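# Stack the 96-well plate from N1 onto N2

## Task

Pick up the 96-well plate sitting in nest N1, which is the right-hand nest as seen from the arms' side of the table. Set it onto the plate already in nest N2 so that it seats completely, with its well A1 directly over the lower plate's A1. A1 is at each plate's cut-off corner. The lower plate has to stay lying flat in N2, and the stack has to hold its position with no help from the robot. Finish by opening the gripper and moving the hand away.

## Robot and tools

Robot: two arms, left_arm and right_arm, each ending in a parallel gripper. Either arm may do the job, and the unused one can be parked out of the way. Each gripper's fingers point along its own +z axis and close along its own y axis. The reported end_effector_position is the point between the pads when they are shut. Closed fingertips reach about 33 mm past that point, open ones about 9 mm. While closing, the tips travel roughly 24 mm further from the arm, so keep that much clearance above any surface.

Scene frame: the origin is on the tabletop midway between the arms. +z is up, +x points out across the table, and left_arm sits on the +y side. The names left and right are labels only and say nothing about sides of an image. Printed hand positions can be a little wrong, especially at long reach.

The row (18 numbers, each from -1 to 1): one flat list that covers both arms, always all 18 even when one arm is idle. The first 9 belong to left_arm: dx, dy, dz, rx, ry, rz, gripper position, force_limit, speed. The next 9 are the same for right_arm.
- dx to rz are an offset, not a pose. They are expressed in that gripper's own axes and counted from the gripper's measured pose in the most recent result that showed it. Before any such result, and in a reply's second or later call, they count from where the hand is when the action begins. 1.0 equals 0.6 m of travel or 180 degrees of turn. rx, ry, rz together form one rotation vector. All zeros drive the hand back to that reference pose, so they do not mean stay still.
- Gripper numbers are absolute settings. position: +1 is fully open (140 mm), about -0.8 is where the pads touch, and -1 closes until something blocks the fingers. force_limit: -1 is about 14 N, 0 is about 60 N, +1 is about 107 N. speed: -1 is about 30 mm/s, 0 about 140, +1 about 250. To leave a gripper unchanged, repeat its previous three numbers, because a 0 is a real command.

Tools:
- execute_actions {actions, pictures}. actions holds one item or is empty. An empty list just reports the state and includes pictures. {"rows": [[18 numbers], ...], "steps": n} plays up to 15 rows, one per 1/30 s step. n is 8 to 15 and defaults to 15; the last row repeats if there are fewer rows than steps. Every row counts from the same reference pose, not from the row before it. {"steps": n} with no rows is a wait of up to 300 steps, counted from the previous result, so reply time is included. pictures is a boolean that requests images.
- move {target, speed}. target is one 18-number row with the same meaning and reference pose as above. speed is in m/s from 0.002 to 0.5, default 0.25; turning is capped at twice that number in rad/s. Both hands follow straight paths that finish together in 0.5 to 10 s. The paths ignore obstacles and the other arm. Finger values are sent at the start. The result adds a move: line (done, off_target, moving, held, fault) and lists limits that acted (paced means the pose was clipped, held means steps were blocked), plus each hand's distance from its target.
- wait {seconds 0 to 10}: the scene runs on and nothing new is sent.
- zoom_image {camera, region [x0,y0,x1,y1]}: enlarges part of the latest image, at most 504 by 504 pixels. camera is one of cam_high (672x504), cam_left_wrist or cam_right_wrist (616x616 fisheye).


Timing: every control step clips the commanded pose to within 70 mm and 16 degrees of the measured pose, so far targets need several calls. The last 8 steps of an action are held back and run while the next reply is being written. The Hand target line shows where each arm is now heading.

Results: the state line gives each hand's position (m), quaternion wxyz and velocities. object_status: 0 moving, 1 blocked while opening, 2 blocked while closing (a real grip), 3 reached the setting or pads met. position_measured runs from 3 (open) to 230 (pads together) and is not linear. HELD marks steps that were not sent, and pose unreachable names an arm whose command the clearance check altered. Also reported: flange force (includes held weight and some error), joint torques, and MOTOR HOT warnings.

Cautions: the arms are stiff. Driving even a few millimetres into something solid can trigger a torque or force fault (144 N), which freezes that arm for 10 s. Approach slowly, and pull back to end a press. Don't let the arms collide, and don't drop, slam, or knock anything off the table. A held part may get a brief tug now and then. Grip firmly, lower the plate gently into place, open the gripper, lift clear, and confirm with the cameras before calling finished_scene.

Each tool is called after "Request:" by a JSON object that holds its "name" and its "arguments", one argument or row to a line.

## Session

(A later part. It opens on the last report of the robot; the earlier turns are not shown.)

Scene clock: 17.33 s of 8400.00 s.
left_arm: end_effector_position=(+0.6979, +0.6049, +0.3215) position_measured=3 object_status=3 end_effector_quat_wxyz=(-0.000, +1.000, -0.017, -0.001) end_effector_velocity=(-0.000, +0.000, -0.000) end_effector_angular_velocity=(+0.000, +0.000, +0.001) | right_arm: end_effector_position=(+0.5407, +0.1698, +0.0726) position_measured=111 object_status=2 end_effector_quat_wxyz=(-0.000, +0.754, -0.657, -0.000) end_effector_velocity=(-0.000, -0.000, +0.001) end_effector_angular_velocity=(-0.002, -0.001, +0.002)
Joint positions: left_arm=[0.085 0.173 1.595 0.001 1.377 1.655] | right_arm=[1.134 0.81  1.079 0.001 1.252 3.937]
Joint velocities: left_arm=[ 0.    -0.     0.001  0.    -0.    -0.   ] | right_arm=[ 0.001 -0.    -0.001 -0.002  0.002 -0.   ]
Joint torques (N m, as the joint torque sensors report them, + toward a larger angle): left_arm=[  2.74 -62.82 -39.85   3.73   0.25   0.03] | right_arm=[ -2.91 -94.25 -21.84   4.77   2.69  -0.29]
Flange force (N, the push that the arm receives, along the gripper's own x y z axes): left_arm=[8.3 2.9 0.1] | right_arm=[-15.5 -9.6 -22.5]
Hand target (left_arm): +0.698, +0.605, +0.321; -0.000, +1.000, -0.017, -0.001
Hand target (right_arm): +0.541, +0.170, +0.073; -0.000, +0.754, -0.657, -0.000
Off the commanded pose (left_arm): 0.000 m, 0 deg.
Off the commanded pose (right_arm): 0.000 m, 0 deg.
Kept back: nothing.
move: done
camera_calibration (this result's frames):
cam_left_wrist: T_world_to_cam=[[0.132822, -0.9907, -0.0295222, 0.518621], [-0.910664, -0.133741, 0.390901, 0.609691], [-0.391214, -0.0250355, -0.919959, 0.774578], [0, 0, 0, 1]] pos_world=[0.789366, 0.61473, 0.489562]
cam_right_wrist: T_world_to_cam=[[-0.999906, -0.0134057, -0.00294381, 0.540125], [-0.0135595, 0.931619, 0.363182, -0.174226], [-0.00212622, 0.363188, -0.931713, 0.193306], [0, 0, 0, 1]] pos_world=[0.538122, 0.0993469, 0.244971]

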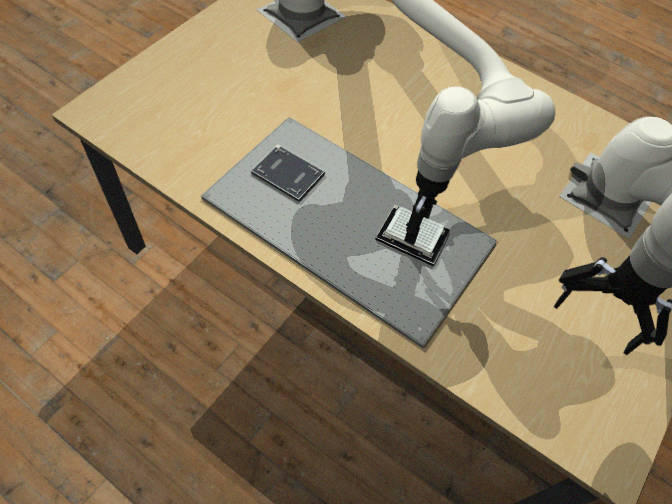

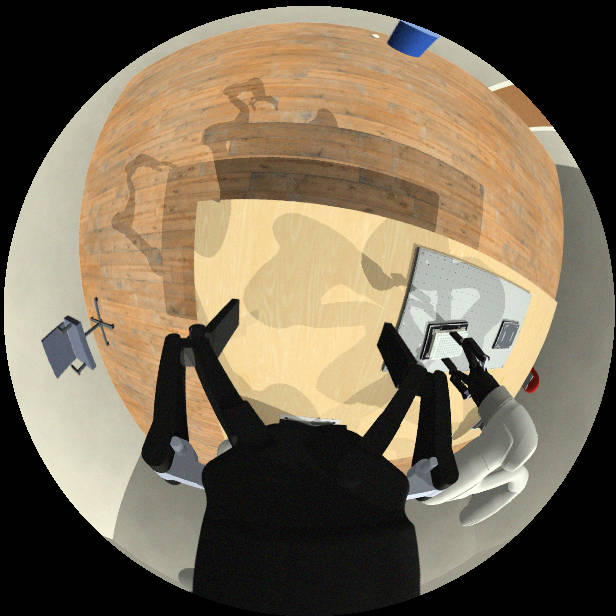

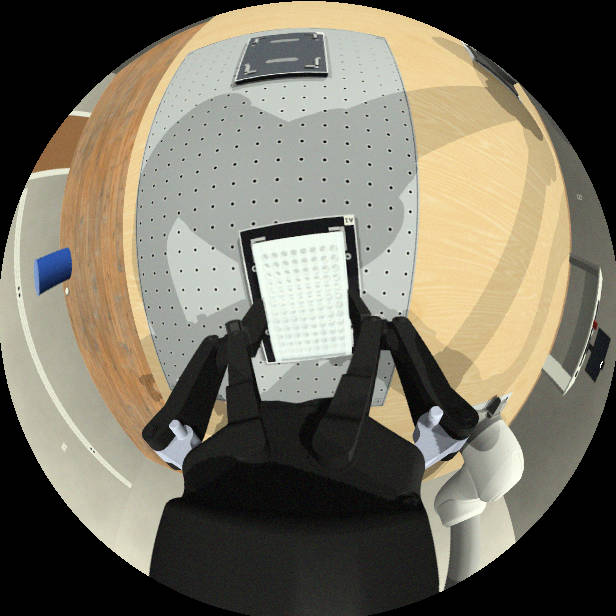

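Request:
{"name": "move", "arguments": {
  "target": [0,0,0,0,0,0,1,0,0,-0.0008,0.002,-0.0006,0,0,0,-1,0,-1],
  "speed": 0.003
}}

Request:
{"name": "move", "arguments": {
  "target": [0,0,0,0,0,0,1,0,0,0,-0.0055,0,0,0,0,-1,0,-1],
  "speed": 0.004
}}

Scene clock: 18.33 s of 8400.00 s.
left_arm: end_effector_position=(+0.6979, +0.6049, +0.3215) position_measured=3 object_status=3 end_effector_quat_wxyz=(-0.000, +1.000, -0.017, -0.001) end_effector_velocity=(+0.000, -0.001, -0.000) end_effector_angular_velocity=(-0.000, +0.000, -0.002) | right_arm: end_effector_position=(+0.5395, +0.1701, +0.0729) position_measured=111 object_status=2 end_effector_quat_wxyz=(-0.000, +0.754, -0.657, -0.000) end_effector_velocity=(+0.000, -0.001, -0.001) end_effector_angular_velocity=(-0.002, +0.000, +0.001)
Joint positions: left_arm=[0.085 0.173 1.595 0.001 1.377 1.655] | right_arm=[1.135 0.809 1.081 0.001 1.251 3.938]
Joint velocities: left_arm=[-0.001  0.    -0.    -0.     0.     0.001] | right_arm=[-0.     0.     0.001 -0.001  0.    -0.001]
Joint torques (N m, as the joint torque sensors report them, + toward a larger angle): left_arm=[  2.71 -61.13 -39.56   3.78   0.28  -0.22] | right_arm=[  12.93 -103.83  -25.45   10.08    2.8     0.  ]
Flange force (N, the push that the arm receives, along the gripper's own x y z axes): left_arm=[6.7 3.3 -0.6] | right_arm=[-7.5 -24.9 -13.6]
Hand target (left_arm): +0.698, +0.605, +0.321; -0.000, +1.000, -0.017, -0.001
Hand target (right_arm): +0.539, +0.170, +0.073; -0.000, +0.754, -0.657, -0.000
Off the commanded pose (left_arm): 0.000 m, 0 deg.
Off the commanded pose (right_arm): 0.000 m, 0 deg.
Kept back: nothing.
move: done
camera_calibration (this result's frames):
cam_left_wrist: T_world_to_cam=[[0.132822, -0.9907, -0.0295222, 0.518621], [-0.910664, -0.133741, 0.390901, 0.609691], [-0.391214, -0.0250355, -0.919959, 0.774578], [0, 0, 0, 1]] pos_world=[0.789366, 0.61473, 0.489562]
cam_right_wrist: T_world_to_cam=[[-0.999906, -0.0134085, -0.00302005, 0.538948], [-0.01359, 0.931671, 0.363048, -0.174559], [-0.00205424, 0.363055, -0.931765, 0.193472], [0, 0, 0, 1]] pos_world=[0.536922, 0.0996172, 0.245271]

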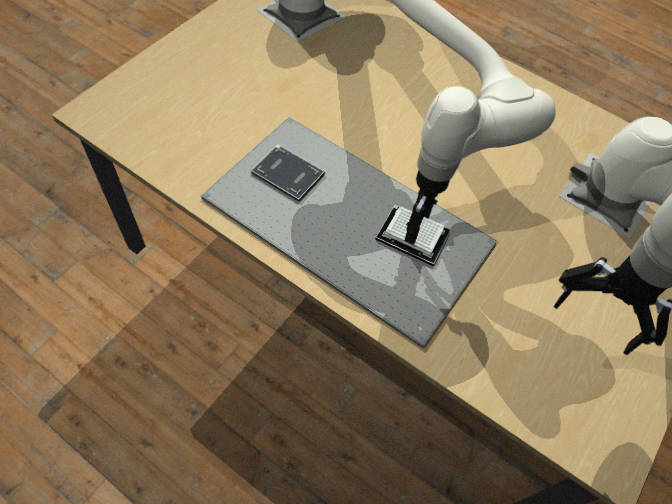

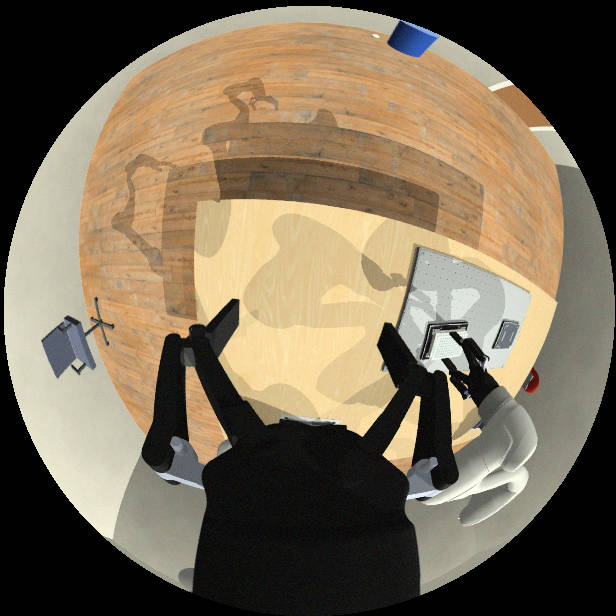

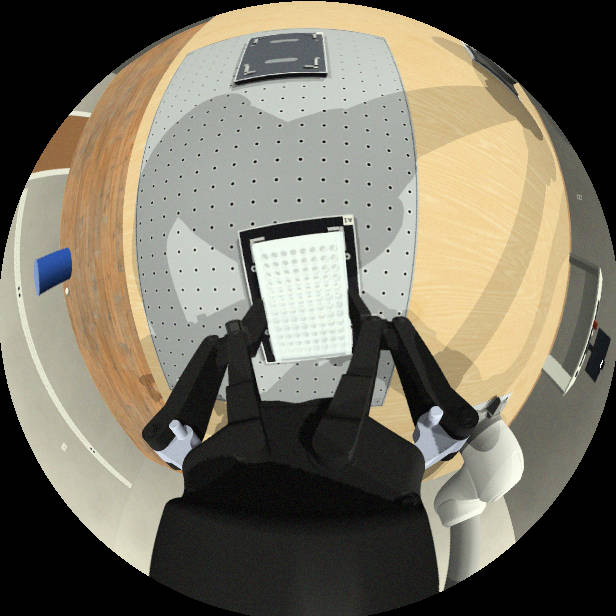

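Scene clock: 19.37 s of 8400.00 s.
left_arm: end_effector_position=(+0.6979, +0.6049, +0.3215) position_measured=3 object_status=3 end_effector_quat_wxyz=(-0.000, +1.000, -0.017, -0.001) end_effector_velocity=(+0.000, +0.001, +0.000) end_effector_angular_velocity=(+0.000, -0.001, +0.000) | right_arm: end_effector_position=(+0.5427, +0.1705, +0.0729) position_measured=111 object_status=2 end_effector_quat_wxyz=(-0.000, +0.754, -0.657, -0.000) end_effector_velocity=(+0.001, +0.000, +0.000) end_effector_angular_velocity=(+0.001, -0.001, -0.001)
Joint positions: left_arm=[0.085 0.173 1.595 0.001 1.377 1.655] | right_arm=[1.132 0.813 1.073 0.001 1.255 3.936]
Joint velocities: left_arm=[ 0.001 -0.    -0.     0.    -0.     0.001] | right_arm=[-0.001  0.    -0.001 -0.001 -0.001  0.001]
Joint torques (N m, as the joint torque sensors report them, + toward a larger angle): left_arm=[  2.98 -62.52 -39.75   3.79   0.42  -0.09] | right_arm=[  -3.97 -103.4   -33.83    2.62   -2.24   -0.37]
Flange force (N, the push that the arm receives, along the gripper's own x y z axes): left_arm=[7.9 3.1 0.2] | right_arm=[-4.6 1.4 -14.5]
Hand target (left_arm): +0.698, +0.605, +0.321; -0.000, +1.000, -0.017, -0.001
Hand target (right_arm): +0.543, +0.170, +0.073; -0.000, +0.754, -0.657, -0.000
Off the commanded pose (left_arm): 0.000 m, 0 deg.
Off the commanded pose (right_arm): 0.000 m, 0 deg.
Kept back: nothing.
move: done
camera_calibration (this result's frames):
cam_left_wrist: T_world_to_cam=[[0.132822, -0.9907, -0.0295221, 0.518621], [-0.910664, -0.133741, 0.390901, 0.609691], [-0.391214, -0.0250356, -0.919959, 0.774578], [0, 0, 0, 1]] pos_world=[0.789366, 0.61473, 0.489562]
cam_right_wrist: T_world_to_cam=[[-0.999905, -0.0134205, -0.00302836, 0.542217], [-0.0136042, 0.931668, 0.363057, -0.174932], [-0.00205099, 0.363064, -0.931762, 0.193322], [0, 0, 0, 1]] pos_world=[0.540182, 0.100067, 0.245282]

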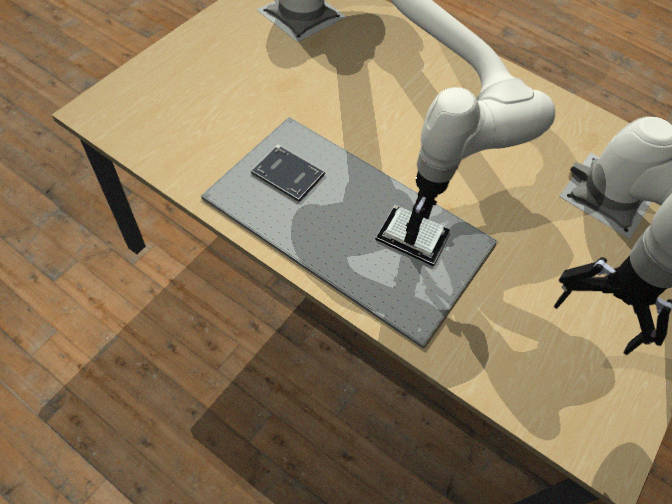

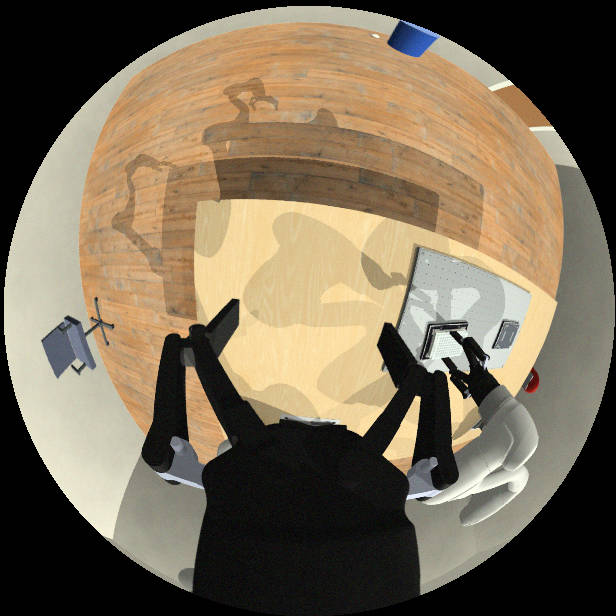

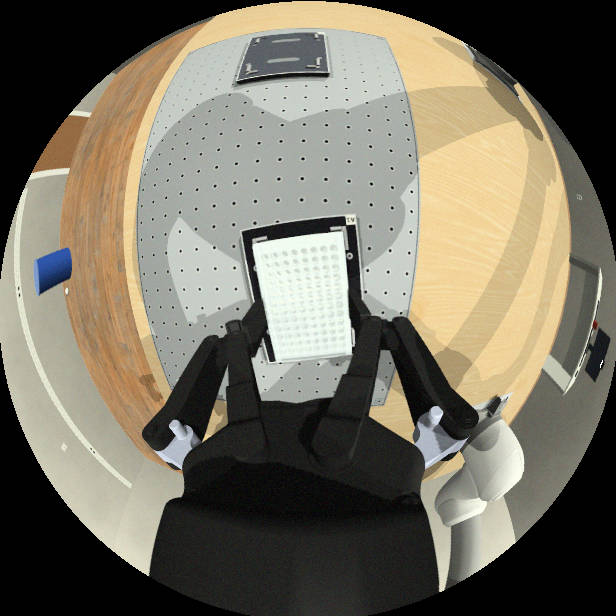

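One wall in +y; none here yet.

Request:
{"name": "zoom_image", "arguments": {
  "camera": "cam_right_wrist",
  "region": [220,200,400,380]
}}

Request:
{"name": "zoom_image", "arguments": {
  "camera": "cam_left_wrist",
  "region": [410,310,490,380]
}}

Region (220, 200, 400, 380) of cam_right_wrist's 616x616 image, scaled by 2.800, with more detail than that image has.

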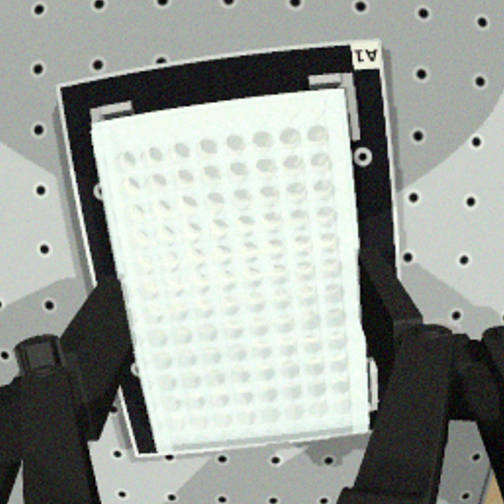

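Region (410, 310, 490, 380) of cam_left_wrist's 616x616 image, scaled by 6.300, with more detail than that image has; it fills the top 441 rows of this view, and the rest is white.

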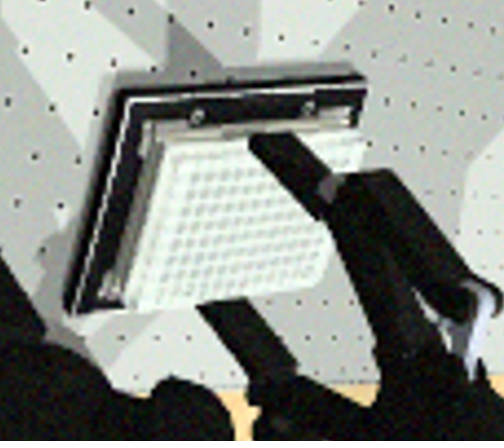

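Request:
{"name": "move", "arguments": {
  "target": [0,0,0,0,0,0,1,0,0,0,0.0042,0,0,0,-0.0025,-1,0,-1],
  "speed": 0.004
}}

Request:
{"name": "move", "arguments": {
  "target": [0,0,0,0,0,0,1,0,0,0.0025,0,0,0,0,0,-1,0,-1],
  "speed": 0.003
}}

Request:
{"name": "zoom_image", "arguments": {
  "camera": "cam_right_wrist",
  "region": [220,200,400,380]
}}

Scene clock: 21.27 s of 8400.00 s.
left_arm: end_effector_position=(+0.6979, +0.6049, +0.3215) position_measured=3 object_status=3 end_effector_quat_wxyz=(-0.000, +1.000, -0.017, -0.001) end_effector_velocity=(+0.000, -0.001, -0.000) end_effector_angular_velocity=(-0.000, +0.001, +0.000) | right_arm: end_effector_position=(+0.5403, +0.1702, +0.0729) position_measured=111 object_status=2 end_effector_quat_wxyz=(-0.000, +0.756, -0.654, -0.000) end_effector_velocity=(-0.000, +0.001, +0.001) end_effector_angular_velocity=(+0.002, -0.001, +0.000)
Joint positions: left_arm=[0.085 0.173 1.595 0.001 1.377 1.655] | right_arm=[1.134 0.81  1.079 0.001 1.252 3.93 ]
Joint velocities: left_arm=[-0.001  0.001  0.    -0.     0.    -0.001] | right_arm=[ 0.001 -0.001 -0.     0.    -0.001  0.   ]
Joint torques (N m, as the joint torque sensors report them, + toward a larger angle): left_arm=[  2.99 -62.4  -39.56   3.91   0.04   0.05] | right_arm=[   4.48 -103.01  -28.94    6.71    1.29    0.28]
Flange force (N, the push that the arm receives, along the gripper's own x y z axes): left_arm=[9.2 3.8 -0.2] | right_arm=[-5.5 -11.7 -13.9]
Hand target (left_arm): +0.698, +0.605, +0.321; -0.000, +1.000, -0.017, -0.001
Hand target (right_arm): +0.540, +0.170, +0.073; -0.000, +0.756, -0.654, -0.000
Off the commanded pose (left_arm): 0.000 m, 0 deg.
Off the commanded pose (right_arm): 0.000 m, 0 deg.
Kept back: nothing.
move: done
camera_calibration (this result's frames):
cam_left_wrist: T_world_to_cam=[[0.132822, -0.9907, -0.0295222, 0.518621], [-0.910664, -0.133741, 0.390901, 0.609692], [-0.391214, -0.0250356, -0.919959, 0.774578], [0, 0, 0, 1]] pos_world=[0.789366, 0.61473, 0.489562]
cam_right_wrist: T_world_to_cam=[[-0.999769, -0.0212651, -0.00303515, 0.540985], [-0.0209159, 0.931532, 0.363057, -0.170671], [-0.0048931, 0.363037, -0.931762, 0.194971], [0, 0, 0, 1]] pos_world=[0.538244, 0.0997081, 0.245271]

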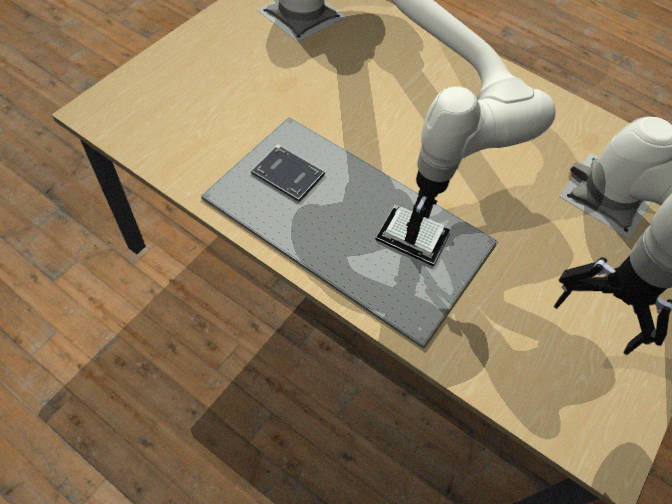

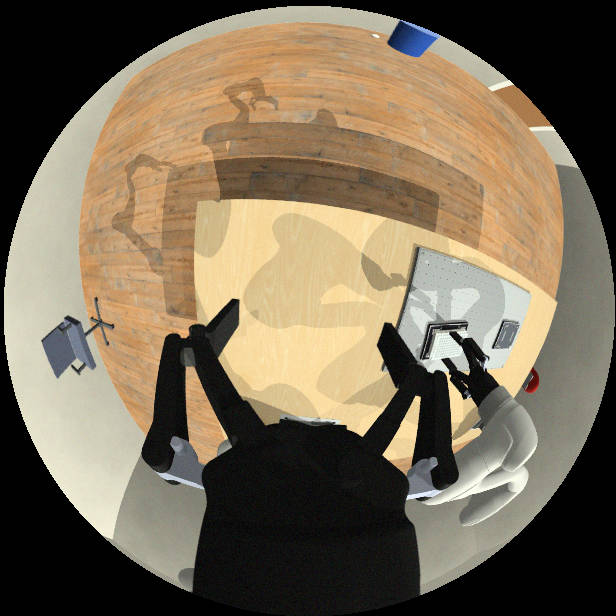

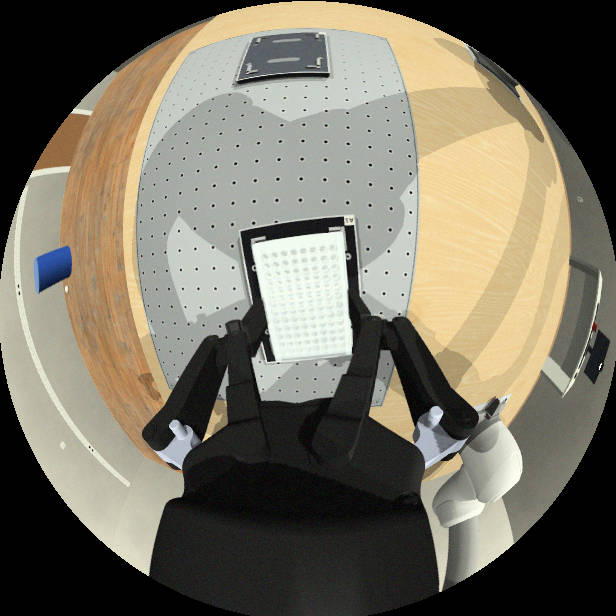

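Scene clock: 22.00 s of 8400.00 s.
left_arm: end_effector_position=(+0.6979, +0.6049, +0.3215) position_measured=3 object_status=3 end_effector_quat_wxyz=(-0.000, +1.000, -0.017, -0.001) end_effector_velocity=(+0.000, -0.000, -0.000) end_effector_angular_velocity=(+0.000, +0.000, -0.000) | right_arm: end_effector_position=(+0.5404, +0.1687, +0.0729) position_measured=111 object_status=2 end_effector_quat_wxyz=(-0.000, +0.756, -0.654, -0.000) end_effector_velocity=(+0.001, -0.000, -0.000) end_effector_angular_velocity=(-0.000, -0.000, -0.000)
Joint positions: left_arm=[0.085 0.173 1.595 0.001 1.377 1.655] | right_arm=[1.133 0.808 1.082 0.001 1.251 3.929]
Joint velocities: left_arm=[-0.     0.001 -0.     0.    -0.    -0.   ] | right_arm=[-0.001  0.     0.    -0.    -0.001 -0.   ]
Joint torques (N m, as the joint torque sensors report them, + toward a larger angle): left_arm=[  2.99 -61.62 -39.8    3.96   0.22   0.04] | right_arm=[  -5.33 -104.35  -26.73    3.3     2.61   -0.09]
Flange force (N, the push that the arm receives, along the gripper's own x y z axes): left_arm=[7.1 3.5 0.1] | right_arm=[-18.4 -9.7 -12.5]
Hand target (left_arm): +0.698, +0.605, +0.321; -0.000, +1.000, -0.017, -0.001
Hand target (right_arm): +0.540, +0.169, +0.073; -0.000, +0.756, -0.654, -0.000
Off the commanded pose (left_arm): 0.000 m, 0 deg.
Off the commanded pose (right_arm): 0.000 m, 0 deg.
Kept back: nothing.
move: done
camera_calibration (this result's frames):
cam_left_wrist: T_world_to_cam=[[0.132822, -0.9907, -0.0295221, 0.518621], [-0.910664, -0.13374, 0.390901, 0.609691], [-0.391214, -0.0250356, -0.919959, 0.774578], [0, 0, 0, 1]] pos_world=[0.789366, 0.61473, 0.489562]
cam_right_wrist: T_world_to_cam=[[-0.999768, -0.0213154, -0.00302569, 0.541133], [-0.0209594, 0.931536, 0.363044, -0.16928], [-0.00491989, 0.363023, -0.931767, 0.195517], [0, 0, 0, 1]] pos_world=[0.538422, 0.098248, 0.24527]

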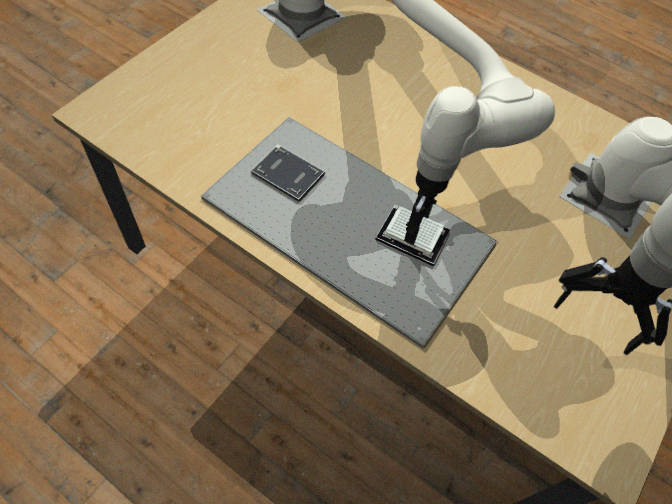

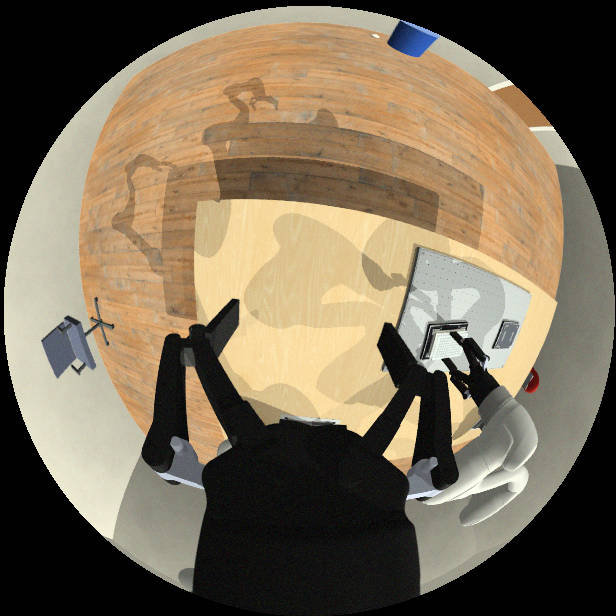

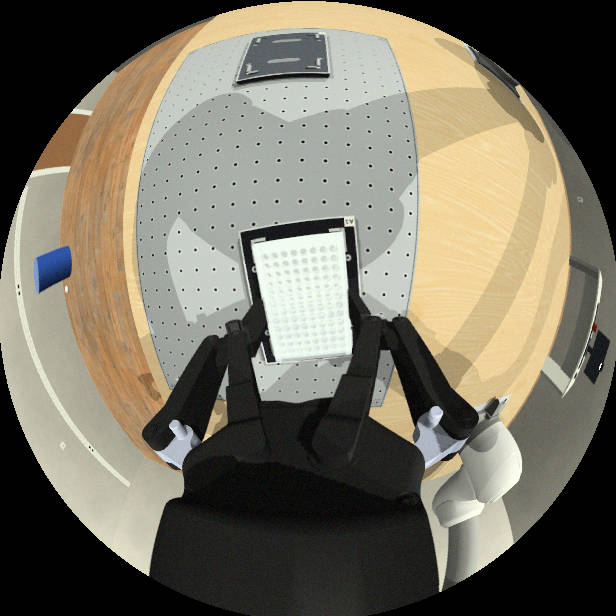

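Region (220, 200, 400, 380) of cam_right_wrist's 616x616 image, scaled by 2.800, with more detail than that image has.

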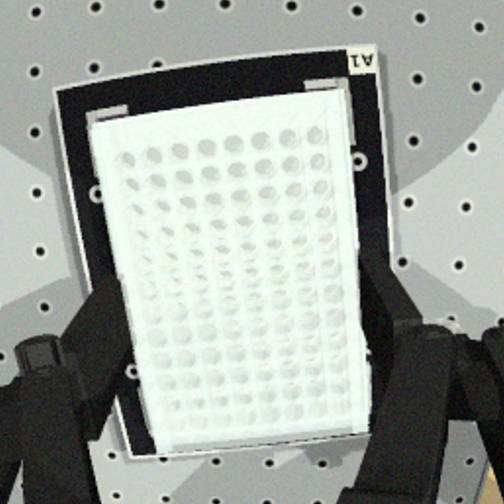

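Request:
{"name": "move", "arguments": {
  "target": [0,0,0,0,0,0,1,0,0,-0.0025,-0.002,0,0,0,0.002,-1,0,-1],
  "speed": 0.006
}}

Request:
{"name": "move", "arguments": {
  "target": [0,0,0,0,0,0,1,0,0,0,0,0,0,0,0,0.5,0,0]
}}

Request:
{"name": "move", "arguments": {
  "target": [0,0,0,0,0,0,1,0,0,0.15,0,-0.2,0,0,0,0.5,0,0]
}}

Request:
{"name": "zoom_image", "arguments": {
  "camera": "cam_high",
  "region": [370,195,460,270]
}}

Scene clock: 23.03 s of 8400.00 s.
left_arm: end_effector_position=(+0.6979, +0.6049, +0.3215) position_measured=3 object_status=3 end_effector_quat_wxyz=(-0.000, +1.000, -0.017, -0.001) end_effector_velocity=(+0.001, +0.000, +0.002) end_effector_angular_velocity=(+0.000, -0.003, +0.002) | right_arm: end_effector_position=(+0.5416, +0.1702, +0.0730) position_measured=111 object_status=2 end_effector_quat_wxyz=(-0.000, +0.754, -0.657, -0.000) end_effector_velocity=(-0.000, +0.001, -0.000) end_effector_angular_velocity=(+0.000, -0.002, +0.000)
Joint positions: left_arm=[0.085 0.173 1.595 0.001 1.377 1.655] | right_arm=[1.133 0.811 1.076 0.001 1.253 3.935]
Joint velocities: left_arm=[ 0.    -0.    -0.003 -0.     0.    -0.001] | right_arm=[ 0.001  0.    -0.    -0.001 -0.002  0.001]
Joint torques (N m, as the joint torque sensors report them, + toward a larger angle): left_arm=[  1.96 -62.63 -39.96   3.78   0.03  -0.13] | right_arm=[ -4.94 -99.38 -34.68   4.64  -2.98  -0.25]
Flange force (N, the push that the arm receives, along the gripper's own x y z axes): left_arm=[8.2 1.6 -0.4] | right_arm=[0.8 8.6 -17.1]
Hand target (left_arm): +0.698, +0.605, +0.321; -0.000, +1.000, -0.017, -0.001
Hand target (right_arm): +0.541, +0.170, +0.073; -0.000, +0.754, -0.657, -0.000
Off the commanded pose (left_arm): 0.000 m, 0 deg.
Off the commanded pose (right_arm): 0.000 m, 0 deg.
Kept back: nothing.
move: done
camera_calibration (this result's frames):
cam_left_wrist: T_world_to_cam=[[0.132822, -0.9907, -0.0295222, 0.518621], [-0.910664, -0.133741, 0.390901, 0.609692], [-0.391214, -0.0250356, -0.919959, 0.774578], [0, 0, 0, 1]] pos_world=[0.789366, 0.61473, 0.489562]
cam_right_wrist: T_world_to_cam=[[-0.999886, -0.0147956, -0.00301168, 0.541273], [-0.0148794, 0.931657, 0.363035, -0.173988], [-0.00256547, 0.363039, -0.93177, 0.193724], [0, 0, 0, 1]] pos_world=[0.53912, 0.0997757, 0.2453]

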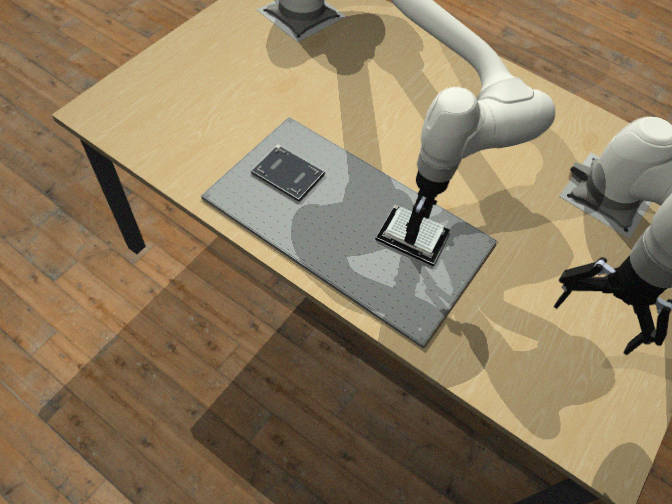

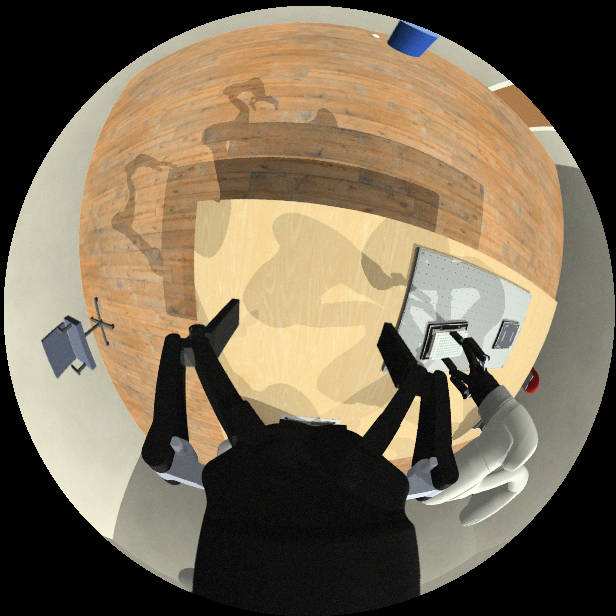

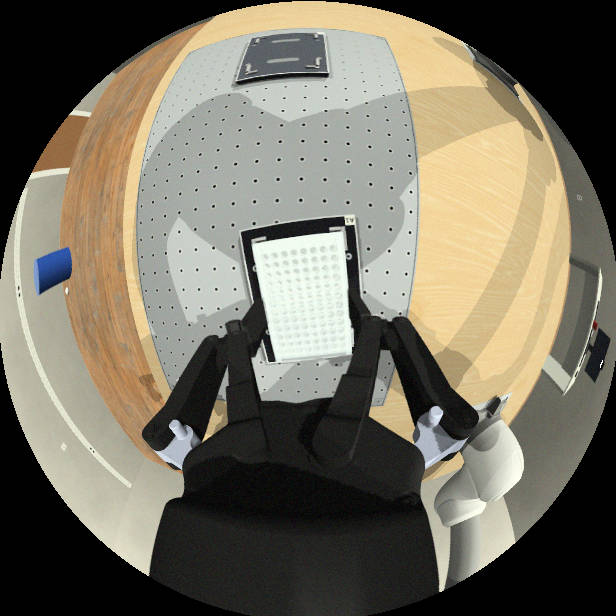

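Scene clock: 23.53 s of 8400.00 s.
left_arm: end_effector_position=(+0.6979, +0.6049, +0.3215) position_measured=3 object_status=3 end_effector_quat_wxyz=(-0.000, +1.000, -0.017, -0.001) end_effector_velocity=(+0.000, +0.001, -0.000) end_effector_angular_velocity=(+0.000, +0.000, +0.000) | right_arm: end_effector_position=(+0.5416, +0.1702, +0.0728) position_measured=66 object_status=3 end_effector_quat_wxyz=(-0.000, +0.754, -0.657, -0.000) end_effector_velocity=(+0.000, +0.000, -0.000) end_effector_angular_velocity=(+0.000, -0.001, +0.001)
Joint positions: left_arm=[0.085 0.173 1.595 0.001 1.377 1.655] | right_arm=[1.133 0.811 1.076 0.001 1.253 3.935]
Joint velocities: left_arm=[ 0.001  0.    -0.     0.    -0.     0.001] | right_arm=[-0.     0.     0.    -0.001 -0.001 -0.001]
Joint torques (N m, as the joint torque sensors report them, + toward a larger angle): left_arm=[  2.53 -61.21 -40.27   3.91   0.11  -0.12] | right_arm=[  -1.37 -115.14  -38.25    4.45   -0.23    0.36]
Flange force (N, the push that the arm receives, along the gripper's own x y z axes): left_arm=[5.2 2.6 0.1] | right_arm=[-4.7 -3.1 -1.3]
Hand target (left_arm): +0.698, +0.605, +0.321; -0.000, +1.000, -0.017, -0.001
Hand target (right_arm): +0.542, +0.170, +0.073; -0.000, +0.754, -0.657, -0.000
Off the commanded pose (left_arm): 0.000 m, 0 deg.
Off the commanded pose (right_arm): 0.000 m, 0 deg.
Kept back: nothing.
move: done
camera_calibration (this result's frames):
cam_left_wrist: T_world_to_cam=[[0.132822, -0.9907, -0.0295223, 0.518621], [-0.910664, -0.133741, 0.390901, 0.609692], [-0.391214, -0.0250355, -0.919959, 0.774578], [0, 0, 0, 1]] pos_world=[0.789366, 0.61473, 0.489562]
cam_right_wrist: T_world_to_cam=[[-0.999886, -0.0148119, -0.00290733, 0.541244], [-0.0148571, 0.931706, 0.362909, -0.173941], [-0.0026666, 0.362911, -0.93182, 0.193643], [0, 0, 0, 1]] pos_world=[0.539114, 0.0998033, 0.245139]

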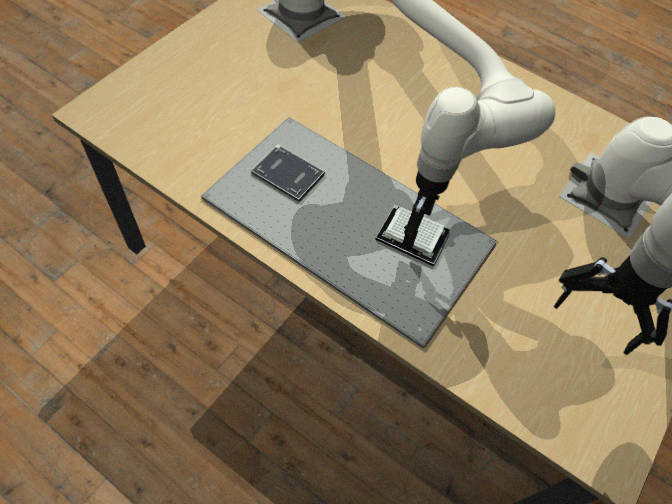

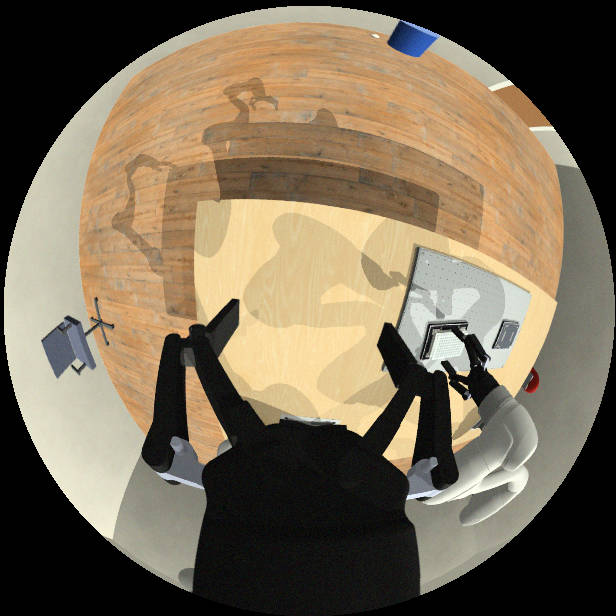

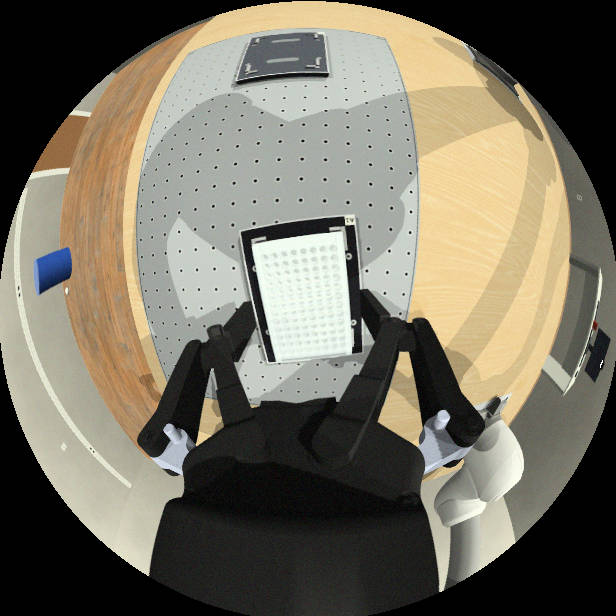

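Scene clock: 24.50 s of 8400.00 s.
left_arm: end_effector_position=(+0.6979, +0.6049, +0.3215) position_measured=3 object_status=3 end_effector_quat_wxyz=(-0.000, +1.000, -0.017, -0.001) end_effector_velocity=(-0.000, -0.001, +0.001) end_effector_angular_velocity=(-0.000, -0.001, -0.000) | right_arm: end_effector_position=(+0.5539, +0.0809, +0.1928) position_measured=66 object_status=3 end_effector_quat_wxyz=(-0.000, +0.754, -0.657, -0.000) end_effector_velocity=(+0.001, +0.001, -0.000) end_effector_angular_velocity=(+0.001, -0.001, +0.000)
Joint positions: left_arm=[0.085 0.173 1.595 0.001 1.377 1.655] | right_arm=[1.064 0.642 1.152 0.001 1.347 3.866]
Joint velocities: left_arm=[-0.001 -0.001  0.    -0.    -0.    -0.001] | right_arm=[ 0.     0.001 -0.001  0.    -0.001 -0.   ]
Joint torques (N m, as the joint torque sensors report them, + toward a larger angle): left_arm=[  3.19 -63.4  -39.8    3.8    0.22   0.04] | right_arm=[  -1.48 -103.91  -40.69    4.47   -0.6    -0.19]
Flange force (N, the push that the arm receives, along the gripper's own x y z axes): left_arm=[9.4 3.9 0.1] | right_arm=[-3.1 -0.2 -1.5]
Hand target (left_arm): +0.698, +0.605, +0.321; -0.000, +1.000, -0.017, -0.001
Hand target (right_arm): +0.554, +0.081, +0.193; -0.000, +0.754, -0.657, -0.000
Off the commanded pose (left_arm): 0.000 m, 0 deg.
Off the commanded pose (right_arm): 0.000 m, 0 deg.
Kept back: nothing.
move: done
camera_calibration (this result's frames):
cam_left_wrist: T_world_to_cam=[[0.132822, -0.9907, -0.0295221, 0.518621], [-0.910664, -0.133741, 0.390901, 0.609692], [-0.391214, -0.0250356, -0.919959, 0.774578], [0, 0, 0, 1]] pos_world=[0.789366, 0.61473, 0.489562]
cam_right_wrist: T_world_to_cam=[[-0.999886, -0.0148393, -0.00289768, 0.552644], [-0.0148793, 0.93172, 0.362873, -0.13409], [-0.00268496, 0.362875, -0.931834, 0.337952], [0, 0, 0, 1]] pos_world=[0.551493, 0.0105012, 0.365174]

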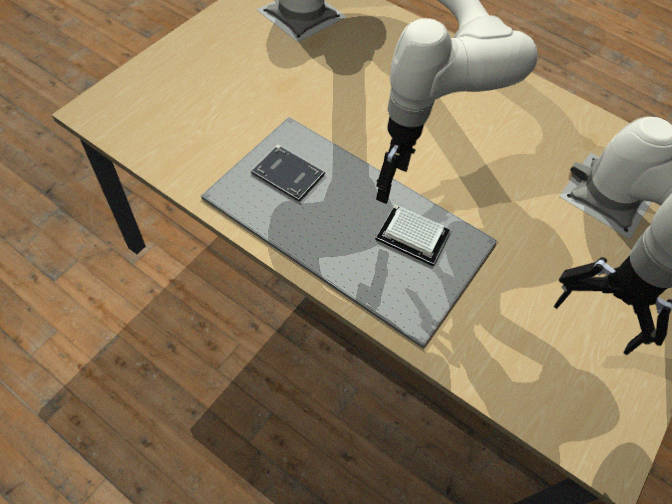

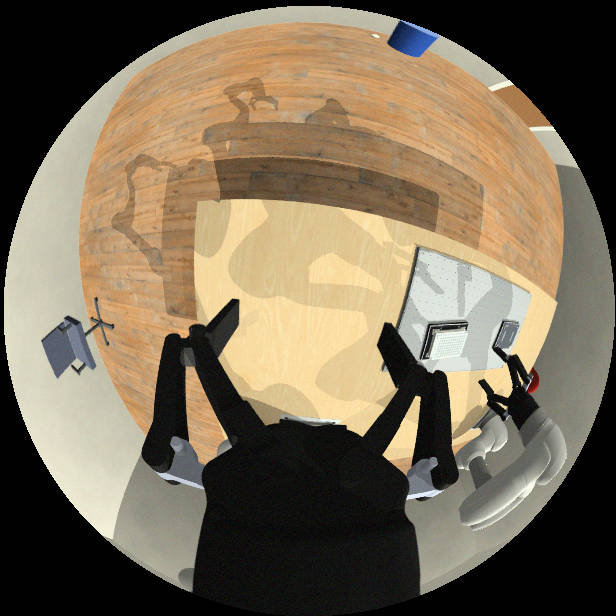

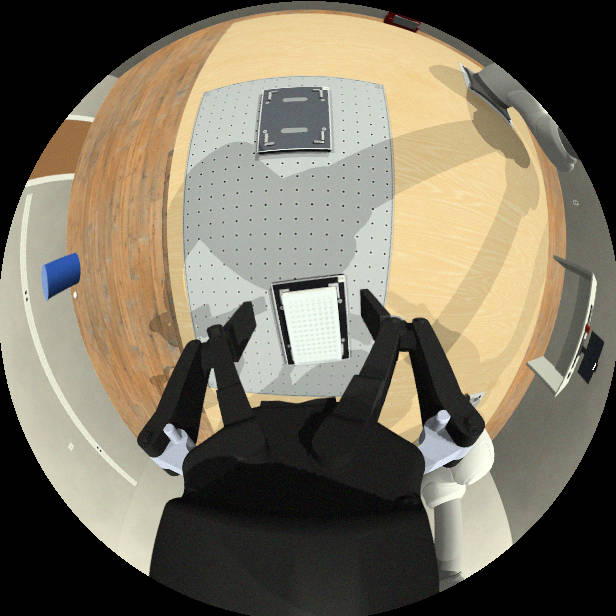

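Region (370, 195, 460, 270) of cam_high's 672x504 image, scaled by 5.600, with more detail than that image has.

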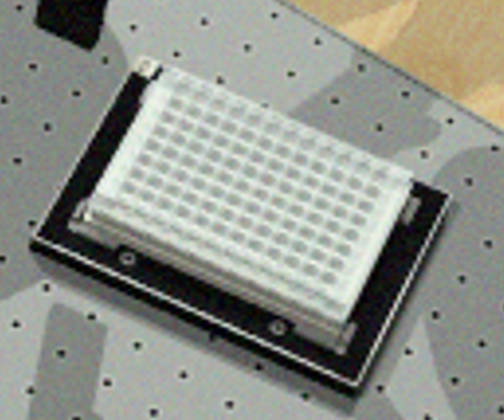

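Request:
{"name": "finished_scene", "arguments": {
  "scene": 1
}}

The scene is finished: the task was done.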